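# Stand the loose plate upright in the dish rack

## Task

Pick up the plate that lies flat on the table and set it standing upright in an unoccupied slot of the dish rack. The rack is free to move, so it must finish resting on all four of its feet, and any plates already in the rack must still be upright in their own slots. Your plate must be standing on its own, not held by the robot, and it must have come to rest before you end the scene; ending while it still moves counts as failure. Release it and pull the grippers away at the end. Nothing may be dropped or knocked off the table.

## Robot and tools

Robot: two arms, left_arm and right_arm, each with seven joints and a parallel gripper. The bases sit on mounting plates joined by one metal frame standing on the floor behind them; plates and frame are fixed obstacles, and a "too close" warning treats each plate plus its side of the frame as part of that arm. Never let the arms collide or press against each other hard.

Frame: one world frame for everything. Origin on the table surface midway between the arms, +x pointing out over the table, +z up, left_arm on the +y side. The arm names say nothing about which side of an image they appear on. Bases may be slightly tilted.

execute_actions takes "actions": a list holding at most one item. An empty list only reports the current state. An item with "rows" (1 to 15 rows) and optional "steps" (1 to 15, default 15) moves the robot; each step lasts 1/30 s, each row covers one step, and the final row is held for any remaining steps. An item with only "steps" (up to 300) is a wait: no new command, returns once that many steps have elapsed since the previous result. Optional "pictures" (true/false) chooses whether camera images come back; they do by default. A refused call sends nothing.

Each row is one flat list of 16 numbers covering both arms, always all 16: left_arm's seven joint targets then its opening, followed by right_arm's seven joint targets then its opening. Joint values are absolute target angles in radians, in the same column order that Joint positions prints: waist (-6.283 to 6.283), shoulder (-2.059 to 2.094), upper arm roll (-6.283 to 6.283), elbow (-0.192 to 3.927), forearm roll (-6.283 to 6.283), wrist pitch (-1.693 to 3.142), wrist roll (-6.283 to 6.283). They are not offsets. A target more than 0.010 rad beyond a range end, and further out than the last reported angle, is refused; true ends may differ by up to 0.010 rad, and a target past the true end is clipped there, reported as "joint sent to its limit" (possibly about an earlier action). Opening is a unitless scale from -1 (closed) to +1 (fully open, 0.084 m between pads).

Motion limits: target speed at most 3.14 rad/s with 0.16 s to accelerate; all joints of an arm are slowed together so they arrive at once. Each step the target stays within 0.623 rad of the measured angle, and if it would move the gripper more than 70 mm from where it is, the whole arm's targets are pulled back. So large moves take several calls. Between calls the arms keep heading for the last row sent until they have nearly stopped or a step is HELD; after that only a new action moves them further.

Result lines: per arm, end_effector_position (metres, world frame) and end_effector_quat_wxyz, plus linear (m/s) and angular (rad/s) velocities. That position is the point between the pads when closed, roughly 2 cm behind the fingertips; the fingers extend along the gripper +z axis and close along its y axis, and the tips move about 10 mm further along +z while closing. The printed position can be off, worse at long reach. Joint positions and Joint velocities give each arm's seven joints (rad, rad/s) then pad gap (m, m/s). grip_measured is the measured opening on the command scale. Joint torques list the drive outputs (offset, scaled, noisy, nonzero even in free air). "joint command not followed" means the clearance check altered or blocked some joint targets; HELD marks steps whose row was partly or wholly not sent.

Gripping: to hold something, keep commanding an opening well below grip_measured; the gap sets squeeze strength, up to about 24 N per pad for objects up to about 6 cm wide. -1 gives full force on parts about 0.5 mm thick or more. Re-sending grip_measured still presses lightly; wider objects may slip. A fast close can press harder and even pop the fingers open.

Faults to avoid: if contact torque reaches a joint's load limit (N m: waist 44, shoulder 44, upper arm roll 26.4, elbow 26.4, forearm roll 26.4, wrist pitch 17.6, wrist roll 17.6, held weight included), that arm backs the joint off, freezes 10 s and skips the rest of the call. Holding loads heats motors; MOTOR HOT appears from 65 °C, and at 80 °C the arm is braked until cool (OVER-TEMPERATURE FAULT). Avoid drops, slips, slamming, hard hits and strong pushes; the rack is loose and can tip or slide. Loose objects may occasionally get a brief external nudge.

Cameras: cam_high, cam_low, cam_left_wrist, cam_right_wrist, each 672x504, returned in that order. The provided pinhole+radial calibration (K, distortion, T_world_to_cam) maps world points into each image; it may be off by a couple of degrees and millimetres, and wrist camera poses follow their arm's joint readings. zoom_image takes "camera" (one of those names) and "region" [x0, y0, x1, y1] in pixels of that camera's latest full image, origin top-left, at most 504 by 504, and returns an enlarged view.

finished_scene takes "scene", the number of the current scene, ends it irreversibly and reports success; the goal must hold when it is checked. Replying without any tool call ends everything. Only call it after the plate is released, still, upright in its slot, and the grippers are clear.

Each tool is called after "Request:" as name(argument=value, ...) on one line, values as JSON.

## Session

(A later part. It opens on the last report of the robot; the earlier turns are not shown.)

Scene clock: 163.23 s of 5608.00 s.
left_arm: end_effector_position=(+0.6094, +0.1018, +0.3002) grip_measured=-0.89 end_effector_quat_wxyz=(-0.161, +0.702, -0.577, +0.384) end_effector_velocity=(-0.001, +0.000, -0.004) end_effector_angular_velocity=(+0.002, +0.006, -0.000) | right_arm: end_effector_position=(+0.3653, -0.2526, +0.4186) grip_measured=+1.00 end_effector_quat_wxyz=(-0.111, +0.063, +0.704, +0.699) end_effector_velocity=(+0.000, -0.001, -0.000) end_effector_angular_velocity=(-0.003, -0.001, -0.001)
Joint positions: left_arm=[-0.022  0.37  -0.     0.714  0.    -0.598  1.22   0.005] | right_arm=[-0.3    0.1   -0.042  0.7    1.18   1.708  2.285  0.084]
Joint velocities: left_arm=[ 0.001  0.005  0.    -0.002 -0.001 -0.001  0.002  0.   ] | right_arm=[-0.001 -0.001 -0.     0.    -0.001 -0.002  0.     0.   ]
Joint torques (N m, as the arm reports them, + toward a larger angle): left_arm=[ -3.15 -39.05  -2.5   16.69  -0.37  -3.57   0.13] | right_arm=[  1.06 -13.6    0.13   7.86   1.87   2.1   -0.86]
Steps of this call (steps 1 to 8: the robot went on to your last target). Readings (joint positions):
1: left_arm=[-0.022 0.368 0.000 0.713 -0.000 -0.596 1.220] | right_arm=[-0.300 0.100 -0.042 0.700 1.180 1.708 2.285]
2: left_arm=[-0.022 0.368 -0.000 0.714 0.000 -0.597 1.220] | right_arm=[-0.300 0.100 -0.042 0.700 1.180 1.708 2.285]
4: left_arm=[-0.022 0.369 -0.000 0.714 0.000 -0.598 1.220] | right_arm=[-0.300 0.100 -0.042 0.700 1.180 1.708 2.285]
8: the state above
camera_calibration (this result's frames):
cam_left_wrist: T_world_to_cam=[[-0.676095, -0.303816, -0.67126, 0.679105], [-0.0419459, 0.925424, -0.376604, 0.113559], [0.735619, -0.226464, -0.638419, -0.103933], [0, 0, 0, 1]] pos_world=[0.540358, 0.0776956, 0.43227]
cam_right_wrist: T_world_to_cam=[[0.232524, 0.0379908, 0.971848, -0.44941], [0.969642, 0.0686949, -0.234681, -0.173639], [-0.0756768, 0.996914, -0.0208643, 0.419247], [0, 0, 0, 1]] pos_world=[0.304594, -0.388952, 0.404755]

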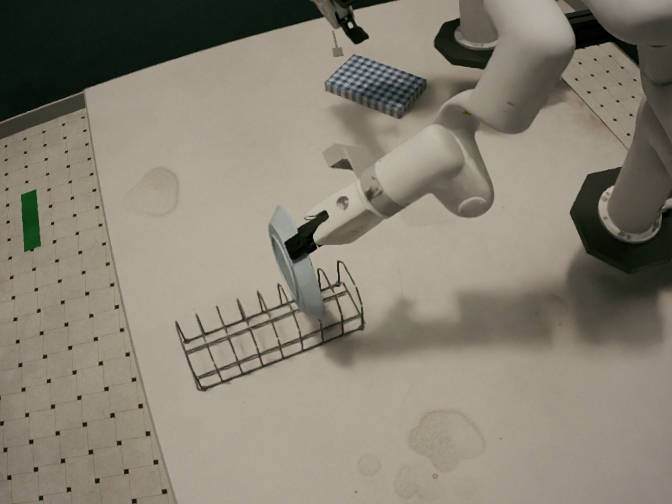

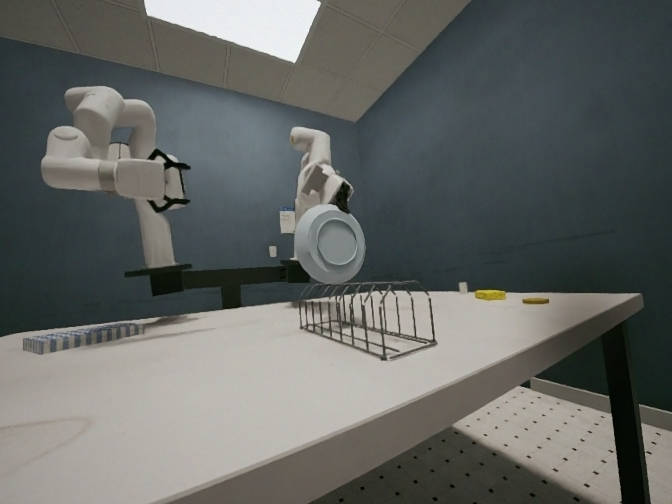

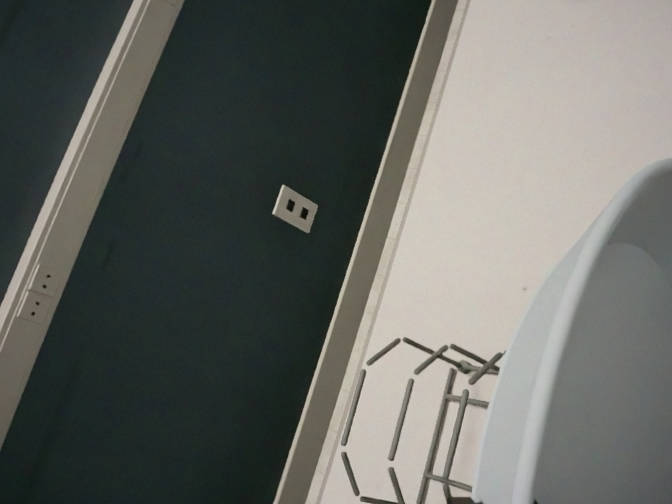

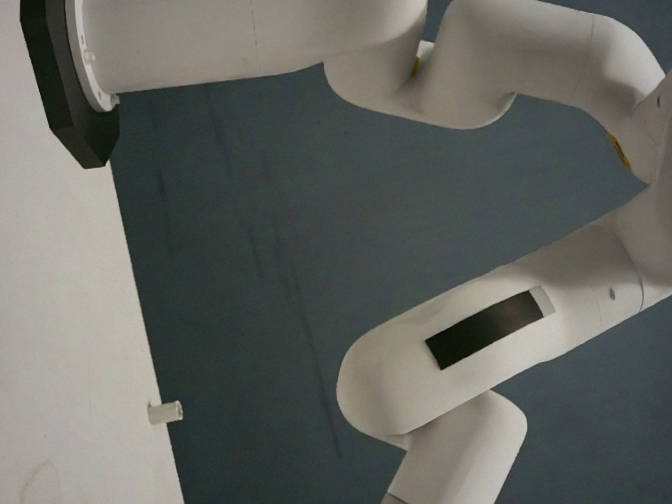

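Request:
execute_actions(actions=[{"rows":[[-0.022,0.373,0,0.715,0,-0.604,1.22,-1,-0.3,0.1,-0.042,0.7,1.18,1.708,2.285,1],[-0.022,0.379,0,0.716,0,-0.613,1.22,-1,-0.3,0.1,-0.042,0.7,1.18,1.708,2.285,1],[-0.021,0.388,0,0.718,0,-0.624,1.22,-1,-0.3,0.1,-0.042,0.7,1.18,1.708,2.285,1],[-0.021,0.399,0,0.721,0,-0.635,1.221,-1,-0.3,0.1,-0.042,0.7,1.18,1.708,2.285,1],[-0.02,0.412,0,0.724,0,-0.646,1.221,-1,-0.3,0.1,-0.042,0.7,1.18,1.708,2.285,1],[-0.02,0.426,0,0.728,0,-0.657,1.221,-1,-0.3,0.1,-0.042,0.7,1.18,1.708,2.285,1],[-0.019,0.44,0,0.731,0,-0.668,1.221,-1,-0.3,0.1,-0.042,0.7,1.18,1.708,2.285,1],[-0.018,0.453,0,0.735,0,-0.678,1.222,-1,-0.3,0.1,-0.042,0.7,1.18,1.708,2.285,1],[-0.018,0.465,0,0.738,0,-0.687,1.222,-1,-0.3,0.1,-0.042,0.7,1.18,1.708,2.285,1],[-0.017,0.475,0,0.74,0,-0.694,1.222,-1,-0.3,0.1,-0.042,0.7,1.18,1.708,2.285,1],[-0.017,0.481,0,0.742,0,-0.699,1.222,-1,-0.3,0.1,-0.042,0.7,1.18,1.708,2.285,1],[-0.017,0.484,0,0.743,0,-0.701,1.222,-1,-0.3,0.1,-0.042,0.7,1.18,1.708,2.285,1]],"steps":15}], pictures=false)

Request:
execute_actions(actions=[{"steps":10}])

Request:
zoom_image(camera="cam_high", region=[240, 200, 390, 360])

Request:
zoom_image(camera="cam_low", region=[280, 190, 450, 370])

Scene clock: 186.27 s of 5608.00 s.
left_arm: end_effector_position=(+0.6095, +0.1018, +0.2708) grip_measured=-0.89 end_effector_quat_wxyz=(-0.166, +0.701, -0.574, +0.388) end_effector_velocity=(+0.003, -0.001, -0.021) end_effector_angular_velocity=(-0.002, -0.020, +0.004) | right_arm: end_effector_position=(+0.3653, -0.2526, +0.4186) grip_measured=+1.00 end_effector_quat_wxyz=(-0.111, +0.063, +0.704, +0.699) end_effector_velocity=(+0.001, -0.001, -0.000) end_effector_angular_velocity=(-0.002, -0.000, -0.002)
Joint positions: left_arm=[-0.017  0.477  0.     0.74  -0.    -0.694  1.222  0.005] | right_arm=[-0.3    0.1   -0.042  0.7    1.18   1.708  2.285  0.084]
Joint velocities: left_arm=[ 0.003  0.089  0.001  0.03   0.001 -0.079  0.002 -0.   ] | right_arm=[-0.002  0.001 -0.     0.001 -0.001 -0.001 -0.     0.   ]
Joint torques (N m, as the arm reports them, + toward a larger angle): left_arm=[ -3.21 -43.97  -2.71  16.08  -0.31  -3.85   0.09] | right_arm=[  1.16 -13.34   0.18   7.89   1.81   2.29  -0.82]
Steps of this call (steps 1 to 15: the robot went on to your last target; steps 16 to 100: nothing new was sent; then 19.20 s passed at rest; steps 101 to 115: all 15 steps of this action). Readings (joint positions):
101: left_arm=[-0.022 0.370 -0.000 0.714 -0.000 -0.598 1.220] | right_arm=[-0.300 0.100 -0.042 0.700 1.180 1.708 2.285]
102: left_arm=[-0.022 0.371 -0.000 0.714 0.000 -0.599 1.220] | right_arm=[-0.300 0.100 -0.042 0.700 1.180 1.708 2.285]
104: left_arm=[-0.022 0.376 -0.000 0.716 0.000 -0.608 1.220] | right_arm=[-0.300 0.100 -0.042 0.700 1.180 1.708 2.285]
108: left_arm=[-0.020 0.410 -0.000 0.724 -0.000 -0.643 1.221] | right_arm=[-0.300 0.100 -0.042 0.700 1.180 1.708 2.285]
115: the state above

Scene clock: 186.60 s of 5608.00 s.
left_arm: end_effector_position=(+0.6103, +0.1014, +0.2702) grip_measured=-0.89 end_effector_quat_wxyz=(-0.167, +0.701, -0.574, +0.390) end_effector_velocity=(-0.000, -0.000, -0.001) end_effector_angular_velocity=(+0.000, +0.001, -0.001) | right_arm: end_effector_position=(+0.3653, -0.2526, +0.4186) grip_measured=+1.00 end_effector_quat_wxyz=(-0.111, +0.063, +0.704, +0.699) end_effector_velocity=(+0.000, +0.000, +0.000) end_effector_angular_velocity=(-0.000, -0.001, -0.000)
Joint positions: left_arm=[-0.017  0.483 -0.     0.743  0.    -0.701  1.222  0.005] | right_arm=[-0.3    0.1   -0.042  0.7    1.18   1.708  2.285  0.084]
Joint velocities: left_arm=[ 0.001  0.003 -0.002  0.    -0.001 -0.002  0.001 -0.   ] | right_arm=[-0.    -0.     0.     0.     0.    -0.    -0.001  0.   ]
Joint torques (N m, as the arm reports them, + toward a larger angle): left_arm=[ -3.02 -40.33  -2.44  15.2   -0.38  -3.67   0.17] | right_arm=[  1.27 -13.5    0.34   7.63   1.65   2.25  -0.84]
Steps of this call (steps 1 to 10: the robot went on to your last target). Readings (joint positions):
1: left_arm=[-0.017 0.480 0.000 0.741 -0.000 -0.696 1.222] | right_arm=[-0.300 0.100 -0.042 0.700 1.180 1.708 2.285]
2: left_arm=[-0.017 0.481 0.000 0.742 -0.000 -0.698 1.222] | right_arm=[-0.300 0.100 -0.042 0.700 1.180 1.708 2.285]
4: left_arm=[-0.017 0.482 -0.000 0.743 0.000 -0.700 1.222] | right_arm=[-0.300 0.100 -0.042 0.700 1.180 1.708 2.285]
8: left_arm=[-0.017 0.483 -0.000 0.743 0.000 -0.701 1.222] | right_arm=[-0.300 0.100 -0.042 0.700 1.180 1.708 2.285]
10: the state above
camera_calibration (this result's frames):
cam_left_wrist: T_world_to_cam=[[-0.662555, -0.308488, -0.682537, 0.654712], [-0.0402563, 0.924597, -0.378814, 0.102259], [0.747931, -0.223509, -0.625014, -0.135303], [0, 0, 0, 1]] pos_world=[0.539096, 0.0771813, 0.401036]
cam_right_wrist: T_world_to_cam=[[0.232524, 0.0379908, 0.971848, -0.44941], [0.969642, 0.0686947, -0.234681, -0.173639], [-0.0756766, 0.996914, -0.0208643, 0.419247], [0, 0, 0, 1]] pos_world=[0.304594, -0.388952, 0.404755]

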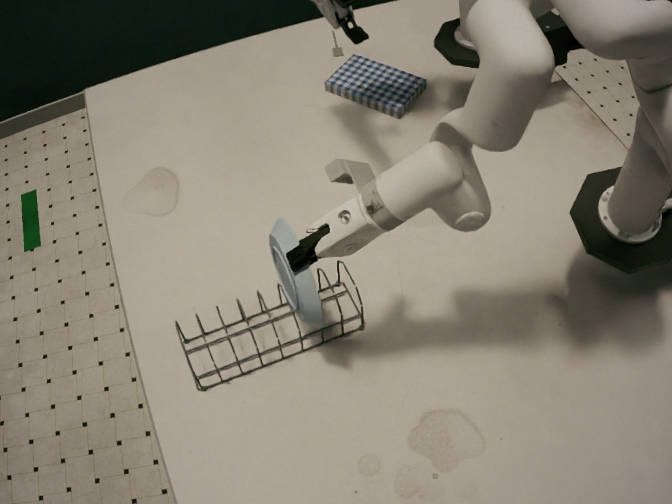

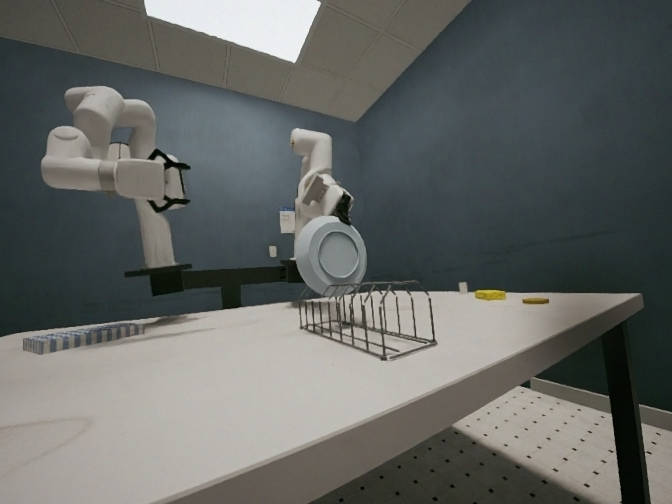

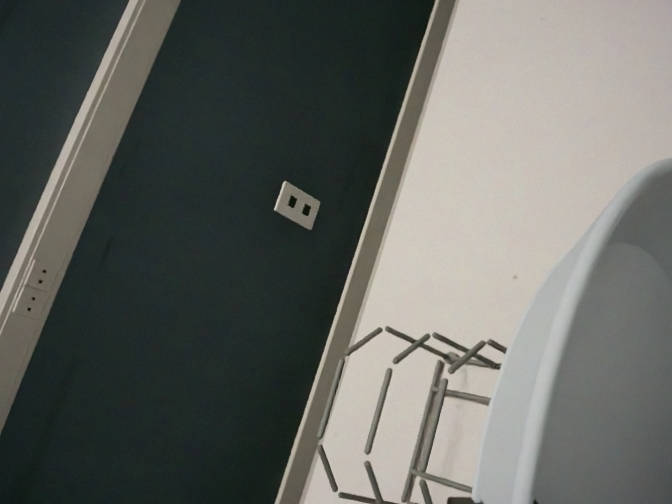

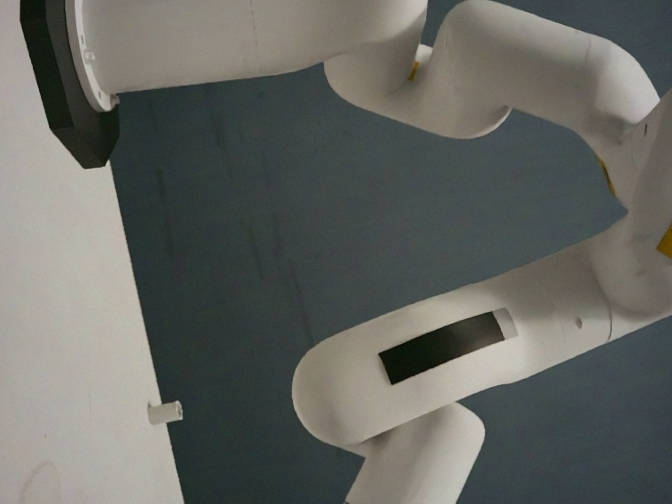

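Region (240, 200, 390, 360) of cam_high's 672x504 image, scaled by 3.150, with more detail than that image has; it fills the left 472 columns of this view, and the rest is white.

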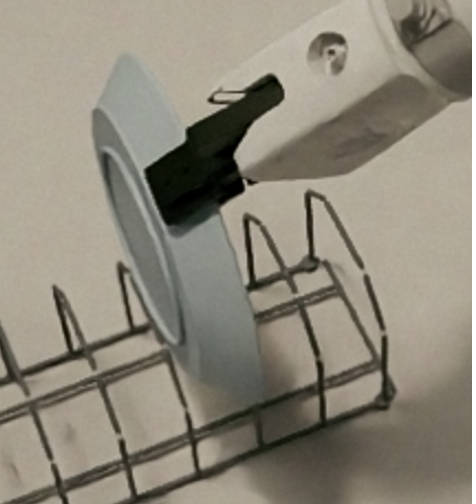

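Region (280, 190, 450, 370) of cam_low's 672x504 image, scaled by 2.800, with more detail than that image has.

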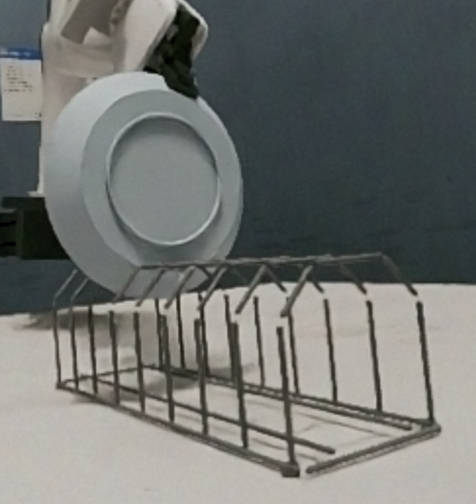

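Request:
execute_actions(actions=[{"rows":[[-0.017,0.486,0,0.744,0,-0.702,1.222,-1,-0.3,0.1,-0.042,0.7,1.18,1.708,2.285,1],[-0.017,0.491,0,0.745,0,-0.706,1.223,-1,-0.3,0.1,-0.042,0.7,1.18,1.708,2.285,1],[-0.016,0.499,0,0.748,0,-0.711,1.223,-1,-0.3,0.1,-0.042,0.7,1.18,1.708,2.285,1],[-0.016,0.508,0,0.751,0,-0.717,1.224,-1,-0.3,0.1,-0.042,0.7,1.18,1.708,2.285,1],[-0.015,0.518,0,0.755,0,-0.723,1.225,-1,-0.3,0.1,-0.042,0.7,1.18,1.708,2.285,1],[-0.014,0.529,0,0.758,0,-0.731,1.226,-1,-0.3,0.1,-0.042,0.7,1.18,1.708,2.285,1],[-0.014,0.54,0,0.762,0,-0.738,1.227,-1,-0.3,0.1,-0.042,0.7,1.18,1.708,2.285,1],[-0.013,0.551,0,0.766,0,-0.745,1.228,-1,-0.3,0.1,-0.042,0.7,1.18,1.708,2.285,1],[-0.012,0.561,0,0.77,0,-0.751,1.229,-1,-0.3,0.1,-0.042,0.7,1.18,1.708,2.285,1],[-0.012,0.57,0,0.774,0,-0.756,1.23,-1,-0.3,0.1,-0.042,0.7,1.18,1.708,2.285,1],[-0.011,0.578,0,0.777,0,-0.761,1.23,-1,-0.3,0.1,-0.042,0.7,1.18,1.708,2.285,1],[-0.011,0.583,0,0.779,0,-0.764,1.231,-1,-0.3,0.1,-0.042,0.7,1.18,1.708,2.285,1],[-0.011,0.586,0,0.78,0,-0.766,1.231,-1,-0.3,0.1,-0.042,0.7,1.18,1.708,2.285,1]],"steps":15}], pictures=false)

Request:
execute_actions(actions=[{"steps":8}])

Request:
zoom_image(camera="cam_high", region=[240, 200, 390, 360])

Request:
zoom_image(camera="cam_low", region=[280, 190, 450, 370])

Scene clock: 196.37 s of 5608.00 s.
left_arm: end_effector_position=(+0.6190, +0.1036, +0.2555) grip_measured=-0.84 end_effector_quat_wxyz=(-0.178, +0.696, -0.569, +0.401) end_effector_velocity=(+0.017, +0.006, -0.008) end_effector_angular_velocity=(-0.004, -0.087, +0.019) | right_arm: end_effector_position=(+0.3653, -0.2526, +0.4186) grip_measured=+1.00 end_effector_quat_wxyz=(-0.111, +0.063, +0.704, +0.699) end_effector_velocity=(+0.000, -0.000, +0.000) end_effector_angular_velocity=(-0.000, -0.001, -0.001)
Joint positions: left_arm=[-0.01   0.566  0.002  0.787 -0.001 -0.773  1.23   0.007] | right_arm=[-0.3    0.1   -0.042  0.7    1.18   1.708  2.285  0.084]
Joint velocities: left_arm=[ 0.01   0.107  0.005  0.063 -0.003 -0.131  0.011  0.007] | right_arm=[-0.001 -0.    -0.     0.     0.     0.    -0.     0.   ]
Joint torques (N m, as the arm reports them, + toward a larger angle): left_arm=[-4.52 -2.5  -5.08 -7.51  0.35 10.83  0.29] | right_arm=[  1.05 -13.34   0.23   7.76   1.72   2.2   -0.82]
Steps of this call (steps 1 to 15: the robot went on to your last target; steps 16 to 100: nothing new was sent; then 5.93 s passed at rest; steps 101 to 115: all 15 steps of this action). Readings (joint positions):
101: left_arm=[-0.017 0.484 0.000 0.743 0.000 -0.701 1.222] | right_arm=[-0.300 0.100 -0.042 0.700 1.180 1.708 2.285]
102: left_arm=[-0.017 0.484 -0.000 0.743 0.000 -0.701 1.222] | right_arm=[-0.300 0.100 -0.042 0.700 1.180 1.708 2.285]
104: left_arm=[-0.017 0.489 -0.000 0.745 0.000 -0.705 1.222] | right_arm=[-0.300 0.100 -0.042 0.700 1.180 1.708 2.285]
108: left_arm=[-0.015 0.517 -0.000 0.754 0.000 -0.723 1.225] | right_arm=[-0.300 0.100 -0.042 0.700 1.180 1.708 2.285]
115: the state above

Scene clock: 196.63 s of 5608.00 s.
left_arm: end_effector_position=(+0.6187, +0.1030, +0.2552) grip_measured=-0.83 end_effector_quat_wxyz=(-0.180, +0.694, -0.568, +0.404) end_effector_velocity=(-0.001, -0.002, +0.002) end_effector_angular_velocity=(-0.001, -0.007, -0.004) | right_arm: end_effector_position=(+0.3653, -0.2526, +0.4186) grip_measured=+1.00 end_effector_quat_wxyz=(-0.111, +0.063, +0.704, +0.699) end_effector_velocity=(+0.000, +0.000, +0.000) end_effector_angular_velocity=(-0.000, -0.001, +0.001)
Joint positions: left_arm=[-0.01   0.573  0.001  0.787 -0.    -0.788  1.231  0.007] | right_arm=[-0.3    0.1   -0.042  0.7    1.18   1.708  2.285  0.084]
Joint velocities: left_arm=[-0.002 -0.    -0.001 -0.003  0.001 -0.009  0.001 -0.   ] | right_arm=[ 0.001 -0.001  0.     0.     0.    -0.    -0.     0.   ]
Joint torques (N m, as the arm reports them, + toward a larger angle): left_arm=[-5.07  2.59 -6.11 -8.76  0.57 11.8   0.2 ] | right_arm=[  1.15 -13.53   0.19   7.9    1.76   2.14  -0.81]
Steps of this call (steps 1 to 8: the robot went on to your last target). Readings (joint positions):
1: left_arm=[-0.010 0.569 0.002 0.789 -0.001 -0.777 1.230] | right_arm=[-0.300 0.100 -0.042 0.700 1.180 1.708 2.285]
2: left_arm=[-0.010 0.571 0.002 0.789 -0.001 -0.780 1.230] | right_arm=[-0.300 0.100 -0.042 0.700 1.180 1.708 2.285]
4: left_arm=[-0.010 0.572 0.002 0.788 -0.001 -0.785 1.231] | right_arm=[-0.300 0.100 -0.042 0.700 1.180 1.708 2.285]
8: the state above
camera_calibration (this result's frames):
cam_left_wrist: T_world_to_cam=[[-0.631345, -0.312495, -0.709754, 0.638581], [-0.0301202, 0.924409, -0.380212, 0.0895655], [0.774917, -0.218667, -0.593033, -0.175969], [0, 0, 0, 1]] pos_world=[0.542224, 0.0782793, 0.382933]
cam_right_wrist: T_world_to_cam=[[0.232524, 0.0379906, 0.971848, -0.44941], [0.969642, 0.0686951, -0.234681, -0.173639], [-0.0756769, 0.996914, -0.020864, 0.419247], [0, 0, 0, 1]] pos_world=[0.304594, -0.388952, 0.404755]

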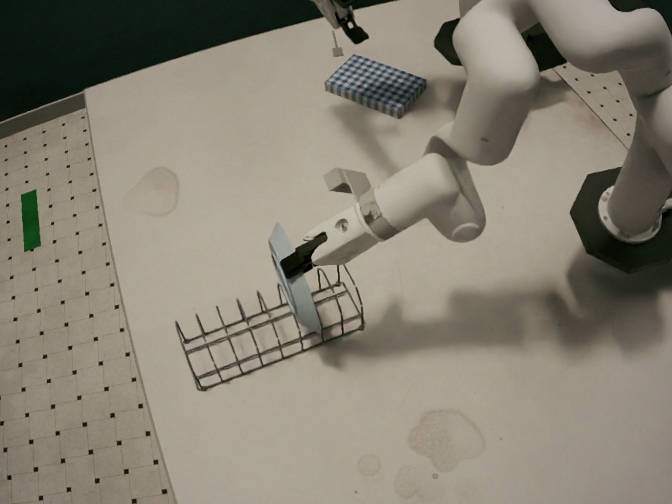

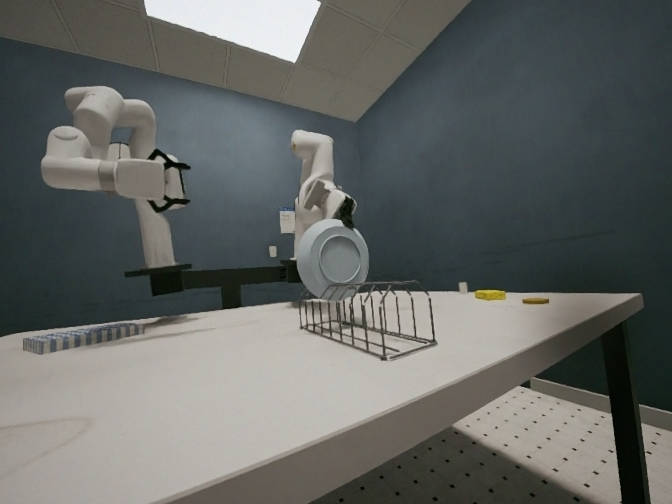

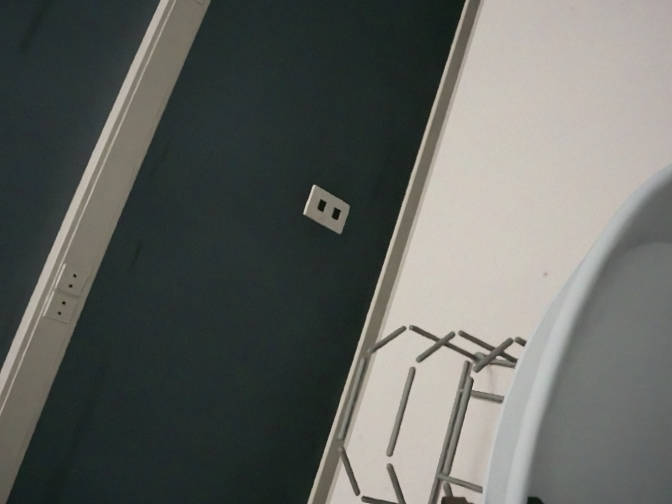

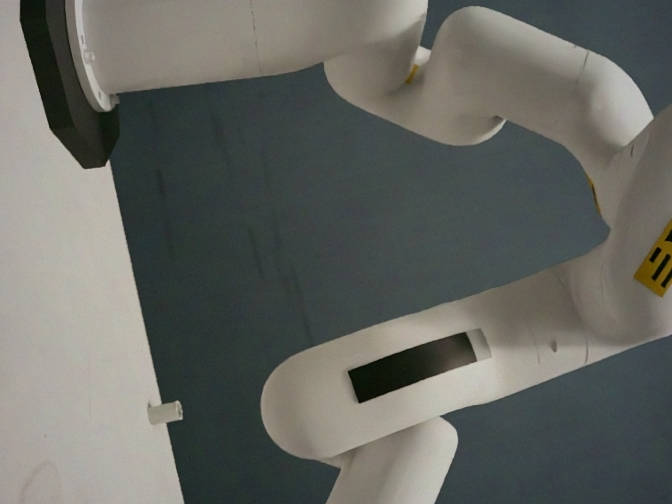

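Region (240, 200, 390, 360) of cam_high's 672x504 image, scaled by 3.150, with more detail than that image has; it fills the left 472 columns of this view, and the rest is white.

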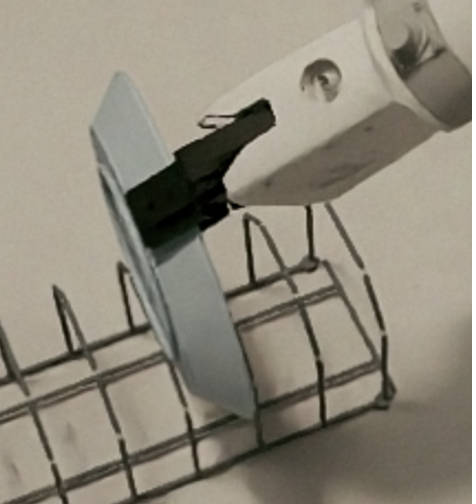

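Region (280, 190, 450, 370) of cam_low's 672x504 image, scaled by 2.800, with more detail than that image has.

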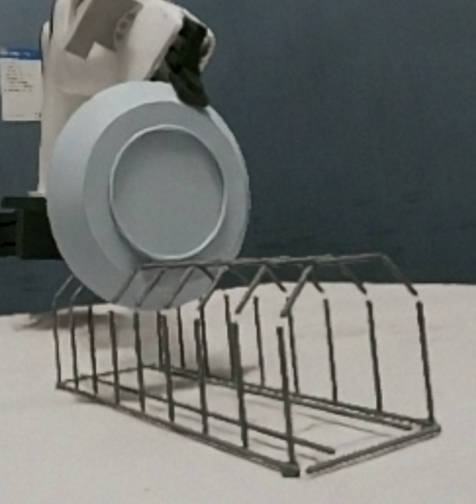

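Foot ring caught on hoop 3; back off.

Request:
execute_actions(actions=[{"rows":[[-0.012,0.565,0,0.775,0,-0.765,1.23,-1,-0.3,0.1,-0.042,0.7,1.18,1.708,2.285,1],[-0.013,0.55,0,0.768,0,-0.75,1.228,-1,-0.3,0.1,-0.042,0.7,1.18,1.708,2.285,1],[-0.014,0.535,0,0.761,0,-0.736,1.227,-1,-0.3,0.1,-0.042,0.7,1.18,1.708,2.285,1],[-0.015,0.52,0,0.755,0,-0.725,1.225,-1,-0.3,0.1,-0.042,0.7,1.18,1.708,2.285,1],[-0.016,0.505,0,0.75,0,-0.715,1.224,-1,-0.3,0.1,-0.042,0.7,1.18,1.708,2.285,1],[-0.017,0.493,0,0.746,0,-0.707,1.223,-1,-0.3,0.1,-0.042,0.7,1.18,1.708,2.285,1],[-0.017,0.484,0,0.743,0,-0.701,1.222,-1,-0.3,0.1,-0.042,0.7,1.18,1.708,2.285,1]],"steps":15}], pictures=false)

Request:
execute_actions(actions=[{"steps":8}])

Request:
zoom_image(camera="cam_high", region=[240, 200, 390, 360])

Request:
zoom_image(camera="cam_low", region=[280, 190, 450, 370])

Scene clock: 202.73 s of 5608.00 s.
left_arm: end_effector_position=(+0.6076, +0.1006, +0.2655) grip_measured=-0.89 end_effector_quat_wxyz=(-0.164, +0.702, -0.576, +0.386) end_effector_velocity=(+0.022, +0.009, +0.034) end_effector_angular_velocity=(-0.009, -0.068, +0.025) | right_arm: end_effector_position=(+0.3653, -0.2526, +0.4186) grip_measured=+1.00 end_effector_quat_wxyz=(-0.111, +0.063, +0.704, +0.699) end_effector_velocity=(-0.001, +0.000, +0.000) end_effector_angular_velocity=(-0.000, +0.000, +0.001)
Joint positions: left_arm=[-0.018  0.49  -0.001  0.741  0.    -0.7    1.222  0.005] | right_arm=[-0.3    0.1   -0.042  0.7    1.18   1.708  2.285  0.084]
Joint velocities: left_arm=[ 0.005 -0.044  0.01   0.024 -0.004 -0.004 -0.001  0.   ] | right_arm=[ 0.001 -0.001 -0.    -0.001 -0.001  0.     0.001  0.   ]
Joint torques (N m, as the arm reports them, + toward a larger angle): left_arm=[ -3.49 -38.97  -2.63  14.12  -0.21  -3.44   0.1 ] | right_arm=[  1.24 -13.71   0.22   7.9    1.66   2.25  -0.67]
Steps of this call (steps 1 to 30: the robot went on to your last target; steps 31 to 120: nothing new was sent; then 1.60 s passed at rest; steps 121 to 135: all 15 steps of this action). Readings (joint positions):
121: left_arm=[-0.011 0.573 0.000 0.787 -0.000 -0.789 1.231] | right_arm=[-0.300 0.100 -0.042 0.700 1.180 1.708 2.285]
122: left_arm=[-0.011 0.571 0.000 0.786 0.000 -0.788 1.231] | right_arm=[-0.300 0.100 -0.042 0.700 1.180 1.708 2.285]
124: left_arm=[-0.012 0.558 -0.000 0.775 0.000 -0.774 1.229] | right_arm=[-0.300 0.100 -0.042 0.700 1.180 1.708 2.285]
128: left_arm=[-0.016 0.518 -0.002 0.746 0.001 -0.721 1.225] | right_arm=[-0.300 0.100 -0.042 0.700 1.180 1.708 2.285]
135: the state above

Scene clock: 203.00 s of 5608.00 s.
left_arm: end_effector_position=(+0.6097, +0.1014, +0.2690) grip_measured=-0.89 end_effector_quat_wxyz=(-0.166, +0.701, -0.574, +0.389) end_effector_velocity=(-0.000, -0.000, +0.002) end_effector_angular_velocity=(-0.000, -0.003, -0.001) | right_arm: end_effector_position=(+0.3653, -0.2526, +0.4186) grip_measured=+1.00 end_effector_quat_wxyz=(-0.111, +0.063, +0.704, +0.699) end_effector_velocity=(+0.001, -0.000, +0.000) end_effector_angular_velocity=(-0.001, -0.001, -0.001)
Joint positions: left_arm=[-0.017  0.485 -0.     0.742  0.    -0.701  1.222  0.005] | right_arm=[-0.3    0.1   -0.042  0.7    1.18   1.708  2.285  0.084]
Joint velocities: left_arm=[-0.    -0.005 -0.    -0.003  0.     0.     0.    -0.   ] | right_arm=[-0.    -0.001  0.     0.001  0.    -0.001  0.     0.   ]
Joint torques (N m, as the arm reports them, + toward a larger angle): left_arm=[ -3.21 -40.02  -2.6   14.96  -0.36  -3.69   0.13] | right_arm=[  0.7  -13.7    0.22   7.72   1.74   2.29  -0.73]
Steps of this call (steps 1 to 8: the robot went on to your last target). Readings (joint positions):
1: left_arm=[-0.017 0.489 -0.001 0.741 0.000 -0.700 1.222] | right_arm=[-0.300 0.100 -0.042 0.700 1.180 1.708 2.285]
2: left_arm=[-0.017 0.488 -0.000 0.742 0.000 -0.700 1.222] | right_arm=[-0.300 0.100 -0.042 0.700 1.180 1.708 2.285]
4: left_arm=[-0.017 0.486 -0.000 0.742 0.000 -0.700 1.222] | right_arm=[-0.300 0.100 -0.042 0.700 1.180 1.708 2.285]
8: the state above
camera_calibration (this result's frames):
cam_left_wrist: T_world_to_cam=[[-0.664289, -0.307919, -0.681106, 0.654077], [-0.0408083, 0.924789, -0.378284, 0.102011], [0.746361, -0.223495, -0.626893, -0.13414], [0, 0, 0, 1]] pos_world=[0.538776, 0.0770841, 0.399994]
cam_right_wrist: T_world_to_cam=[[0.232524, 0.0379908, 0.971848, -0.44941], [0.969642, 0.0686952, -0.234681, -0.173639], [-0.075677, 0.996914, -0.0208642, 0.419247], [0, 0, 0, 1]] pos_world=[0.304594, -0.388952, 0.404755]

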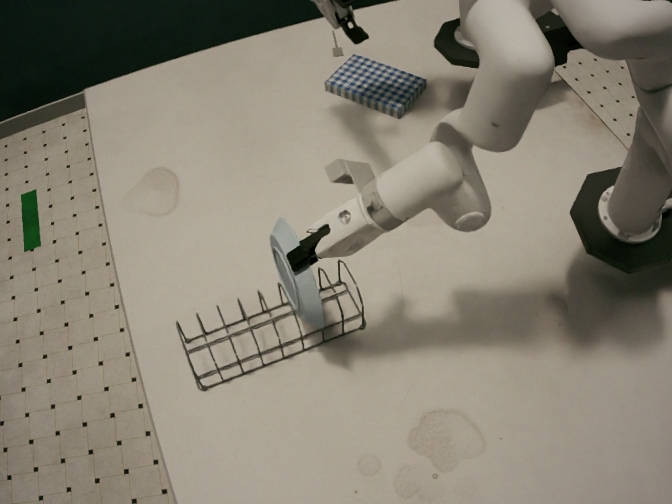

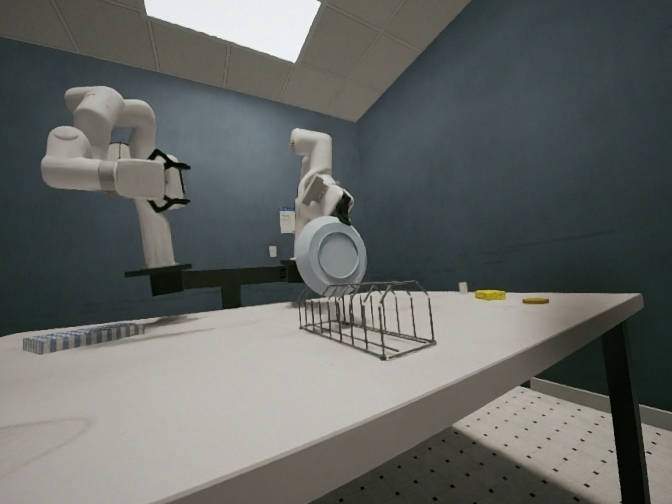

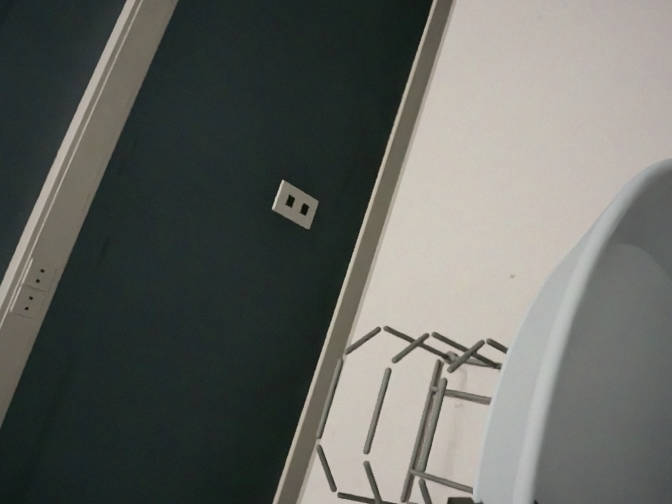

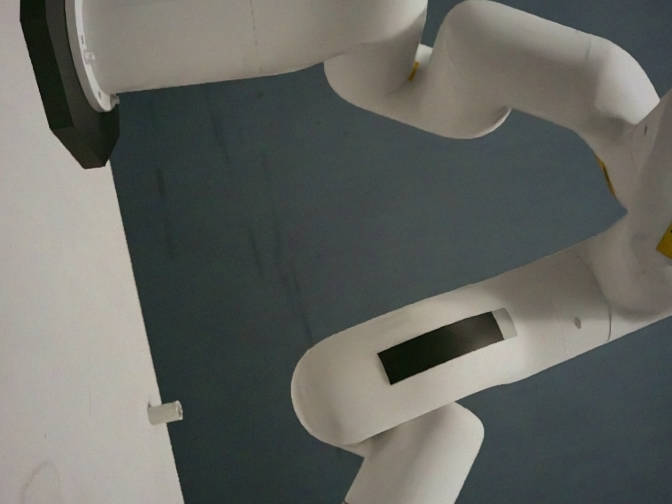

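Region (240, 200, 390, 360) of cam_high's 672x504 image, scaled by 3.150, with more detail than that image has; it fills the left 472 columns of this view, and the rest is white.

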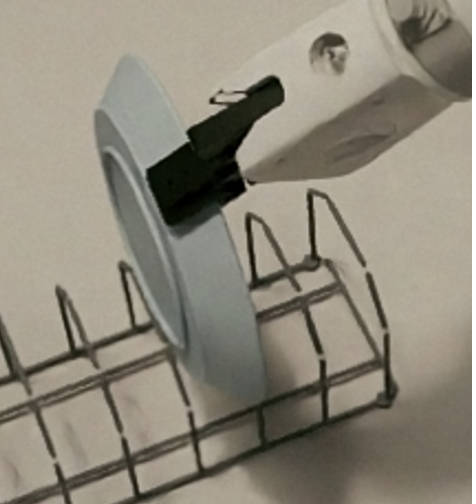

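Region (280, 190, 450, 370) of cam_low's 672x504 image, scaled by 2.800, with more detail than that image has.

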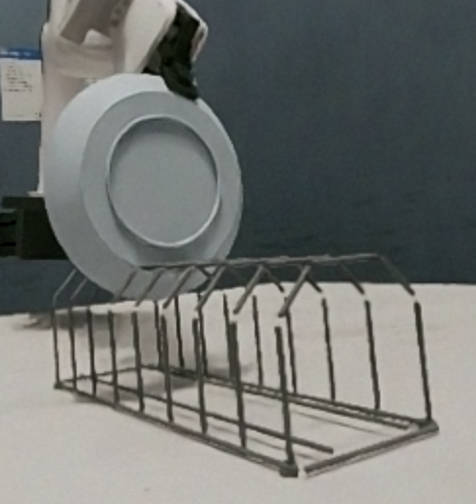

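Request:
zoom_image(camera="cam_high", region=[255, 235, 335, 335])

Region (255, 235, 335, 335) of cam_high's 672x504 image, scaled by 5.040, with more detail than that image has; it fills the left 403 columns of this view, and the rest is white.

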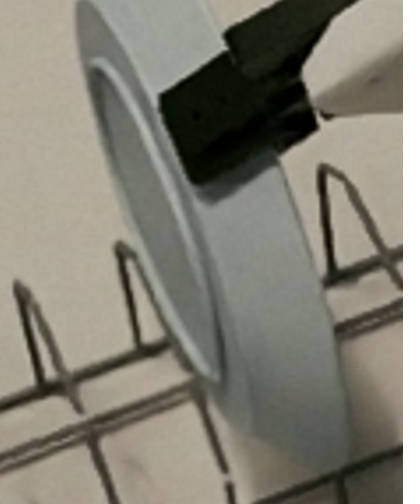

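Request:
execute_actions(actions=[{"rows":[[-0.017,0.481,0,0.742,0,-0.696,1.226,-1,-0.3,0.1,-0.042,0.7,1.18,1.708,2.285,1],[-0.017,0.477,0,0.74,0,-0.69,1.231,-1,-0.3,0.1,-0.042,0.7,1.18,1.708,2.285,1],[-0.017,0.473,0,0.737,0,-0.683,1.236,-1,-0.3,0.1,-0.042,0.7,1.18,1.708,2.285,1],[-0.017,0.469,0,0.735,0,-0.676,1.241,-1,-0.3,0.1,-0.042,0.7,1.18,1.708,2.285,1],[-0.017,0.465,0,0.733,0,-0.67,1.246,-1,-0.3,0.1,-0.042,0.7,1.18,1.708,2.285,1],[-0.017,0.463,0,0.732,0,-0.666,1.25,-1,-0.3,0.1,-0.042,0.7,1.18,1.708,2.285,1],[-0.017,0.465,0,0.733,0,-0.667,1.25,-1,-0.3,0.1,-0.042,0.7,1.18,1.708,2.285,1],[-0.017,0.47,0,0.735,0,-0.67,1.251,-1,-0.3,0.1,-0.042,0.7,1.18,1.708,2.285,1],[-0.017,0.477,0,0.737,0,-0.675,1.251,-1,-0.3,0.1,-0.042,0.7,1.18,1.708,2.285,1],[-0.016,0.485,0,0.74,0,-0.68,1.252,-1,-0.3,0.1,-0.042,0.7,1.18,1.708,2.285,1],[-0.016,0.494,0,0.743,0,-0.686,1.252,-1,-0.3,0.1,-0.042,0.7,1.18,1.708,2.285,1],[-0.015,0.503,0,0.746,0,-0.692,1.253,-1,-0.3,0.1,-0.042,0.7,1.18,1.708,2.285,1],[-0.015,0.511,0,0.748,0,-0.698,1.254,-1,-0.3,0.1,-0.042,0.7,1.18,1.708,2.285,1],[-0.015,0.518,0,0.751,0,-0.702,1.254,-1,-0.3,0.1,-0.042,0.7,1.18,1.708,2.285,1],[-0.014,0.523,0,0.753,0,-0.705,1.255,-1,-0.3,0.1,-0.042,0.7,1.18,1.708,2.285,1]],"steps":15}], pictures=false)

Request:
execute_actions(actions=[{"steps":12}])

Request:
zoom_image(camera="cam_high", region=[255, 235, 375, 355])

Request:
zoom_image(camera="cam_low", region=[280, 190, 450, 370])

Scene clock: 223.23 s of 5608.00 s.
left_arm: end_effector_position=(+0.6065, +0.1021, +0.2587) grip_measured=-0.89 end_effector_quat_wxyz=(-0.167, +0.696, -0.588, +0.378) end_effector_velocity=(-0.008, +0.001, -0.077) end_effector_angular_velocity=(+0.024, +0.029, -0.004) | right_arm: end_effector_position=(+0.3653, -0.2526, +0.4186) grip_measured=+1.00 end_effector_quat_wxyz=(-0.111, +0.063, +0.704, +0.699) end_effector_velocity=(-0.000, +0.001, -0.001) end_effector_angular_velocity=(+0.001, +0.003, +0.002)
Joint positions: left_arm=[-0.015  0.501  0.     0.745 -0.    -0.691  1.252  0.005] | right_arm=[-0.3    0.1   -0.042  0.7    1.18   1.708  2.285  0.084]
Joint velocities: left_arm=[ 0.008  0.229  0.004  0.064 -0.001 -0.131  0.02   0.   ] | right_arm=[ 0.001  0.003  0.001  0.001 -0.    -0.     0.001  0.   ]
Joint torques (N m, as the arm reports them, + toward a larger angle): left_arm=[ -3.05 -41.04  -2.64  15.06  -0.4   -3.51  -0.05] | right_arm=[  1.16 -13.48   0.23   7.8    1.66   2.34  -0.81]
Steps of this call (steps 1 to 15: the robot went on to your last target; steps 16 to 100: nothing new was sent; then 16.40 s passed at rest; steps 101 to 115: all 15 steps of this action). Readings (joint positions):
101: left_arm=[-0.017 0.484 -0.000 0.743 -0.000 -0.701 1.222] | right_arm=[-0.300 0.100 -0.042 0.700 1.180 1.708 2.285]
102: left_arm=[-0.017 0.483 0.000 0.743 -0.000 -0.700 1.223] | right_arm=[-0.300 0.100 -0.042 0.700 1.180 1.708 2.285]
104: left_arm=[-0.017 0.479 -0.000 0.741 -0.000 -0.694 1.228] | right_arm=[-0.300 0.100 -0.042 0.700 1.180 1.708 2.285]
108: left_arm=[-0.017 0.467 0.000 0.736 -0.000 -0.675 1.243] | right_arm=[-0.300 0.100 -0.042 0.700 1.180 1.708 2.285]
115: the state above

Scene clock: 223.63 s of 5608.00 s.
left_arm: end_effector_position=(+0.6066, +0.1022, +0.2523) grip_measured=-0.89 end_effector_quat_wxyz=(-0.168, +0.696, -0.588, +0.377) end_effector_velocity=(-0.001, +0.000, -0.002) end_effector_angular_velocity=(+0.001, +0.004, +0.000) | right_arm: end_effector_position=(+0.3653, -0.2526, +0.4186) grip_measured=+1.00 end_effector_quat_wxyz=(-0.111, +0.063, +0.704, +0.699) end_effector_velocity=(+0.000, -0.000, -0.000) end_effector_angular_velocity=(-0.002, -0.001, +0.000)
Joint positions: left_arm=[-0.014  0.523 -0.     0.753  0.    -0.705  1.255  0.005] | right_arm=[-0.3    0.1   -0.042  0.7    1.18   1.708  2.285  0.084]
Joint velocities: left_arm=[ 0.     0.003  0.001 -0.002 -0.    -0.001  0.    -0.   ] | right_arm=[ 0.    -0.001 -0.001  0.001 -0.001 -0.001  0.     0.   ]
Joint torques (N m, as the arm reports them, + toward a larger angle): left_arm=[ -2.97 -40.47  -2.61  14.28  -0.32  -3.54   0.19] | right_arm=[  0.84 -13.59   0.05   7.86   1.78   2.21  -0.81]
Steps of this call (steps 1 to 12: the robot went on to your last target). Readings (joint positions):
1: left_arm=[-0.015 0.508 0.000 0.747 -0.000 -0.695 1.253] | right_arm=[-0.300 0.100 -0.042 0.700 1.180 1.708 2.285]
2: left_arm=[-0.015 0.514 0.000 0.749 -0.000 -0.698 1.254] | right_arm=[-0.300 0.100 -0.042 0.700 1.180 1.708 2.285]
4: left_arm=[-0.014 0.519 0.000 0.751 -0.000 -0.702 1.254] | right_arm=[-0.300 0.100 -0.042 0.700 1.180 1.708 2.285]
8: left_arm=[-0.014 0.522 -0.000 0.753 -0.000 -0.704 1.255] | right_arm=[-0.300 0.100 -0.042 0.700 1.180 1.708 2.285]
12: the state above
camera_calibration (this result's frames):
cam_left_wrist: T_world_to_cam=[[-0.680606, -0.274557, -0.67926, 0.646924], [-0.0272689, 0.935979, -0.350999, 0.0785446], [0.732142, -0.220369, -0.644519, -0.129404], [0, 0, 0, 1]] pos_world=[0.537184, 0.0755845, 0.383595]
cam_right_wrist: T_world_to_cam=[[0.232524, 0.0379907, 0.971848, -0.44941], [0.969642, 0.0686949, -0.234681, -0.173639], [-0.0756768, 0.996914, -0.0208641, 0.419247], [0, 0, 0, 1]] pos_world=[0.304594, -0.388952, 0.404755]

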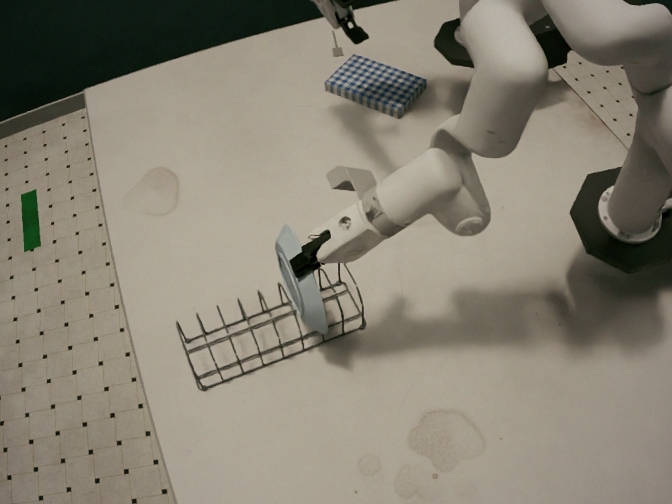

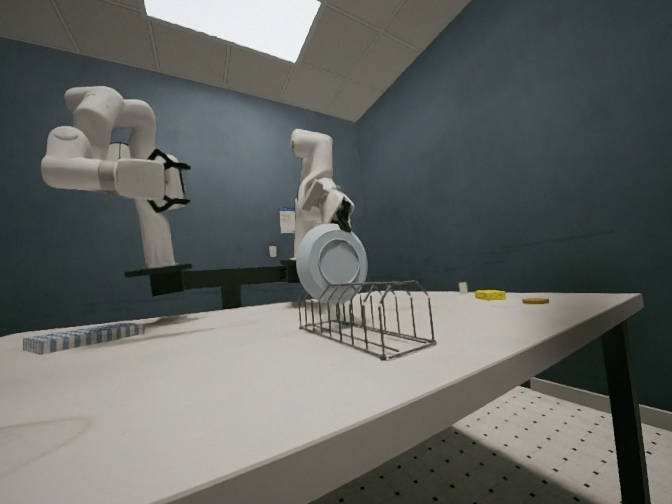

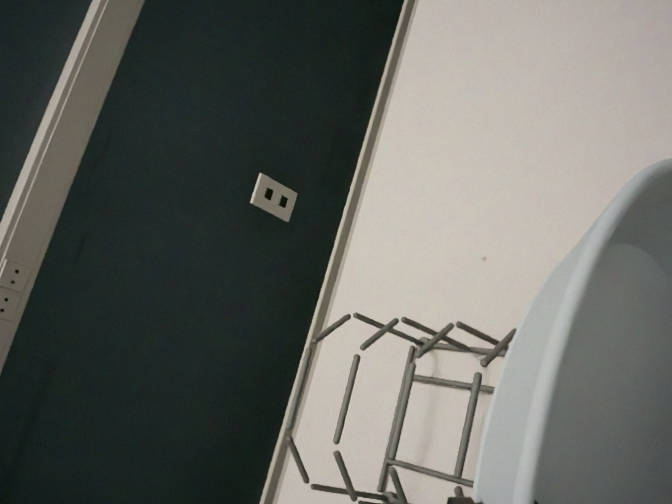

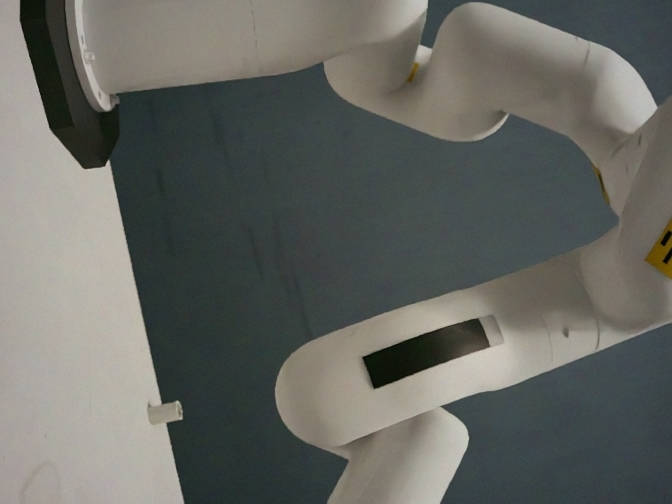

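Region (255, 235, 375, 355) of cam_high's 672x504 image, scaled by 4.200, with more detail than that image has.

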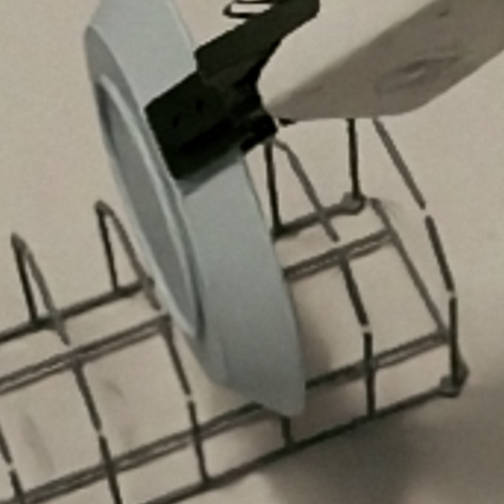

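Region (280, 190, 450, 370) of cam_low's 672x504 image, scaled by 2.800, with more detail than that image has.

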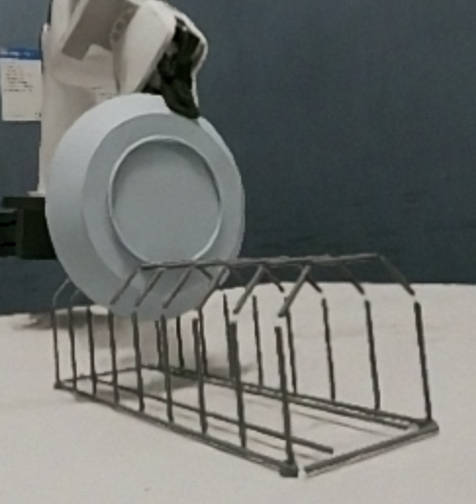

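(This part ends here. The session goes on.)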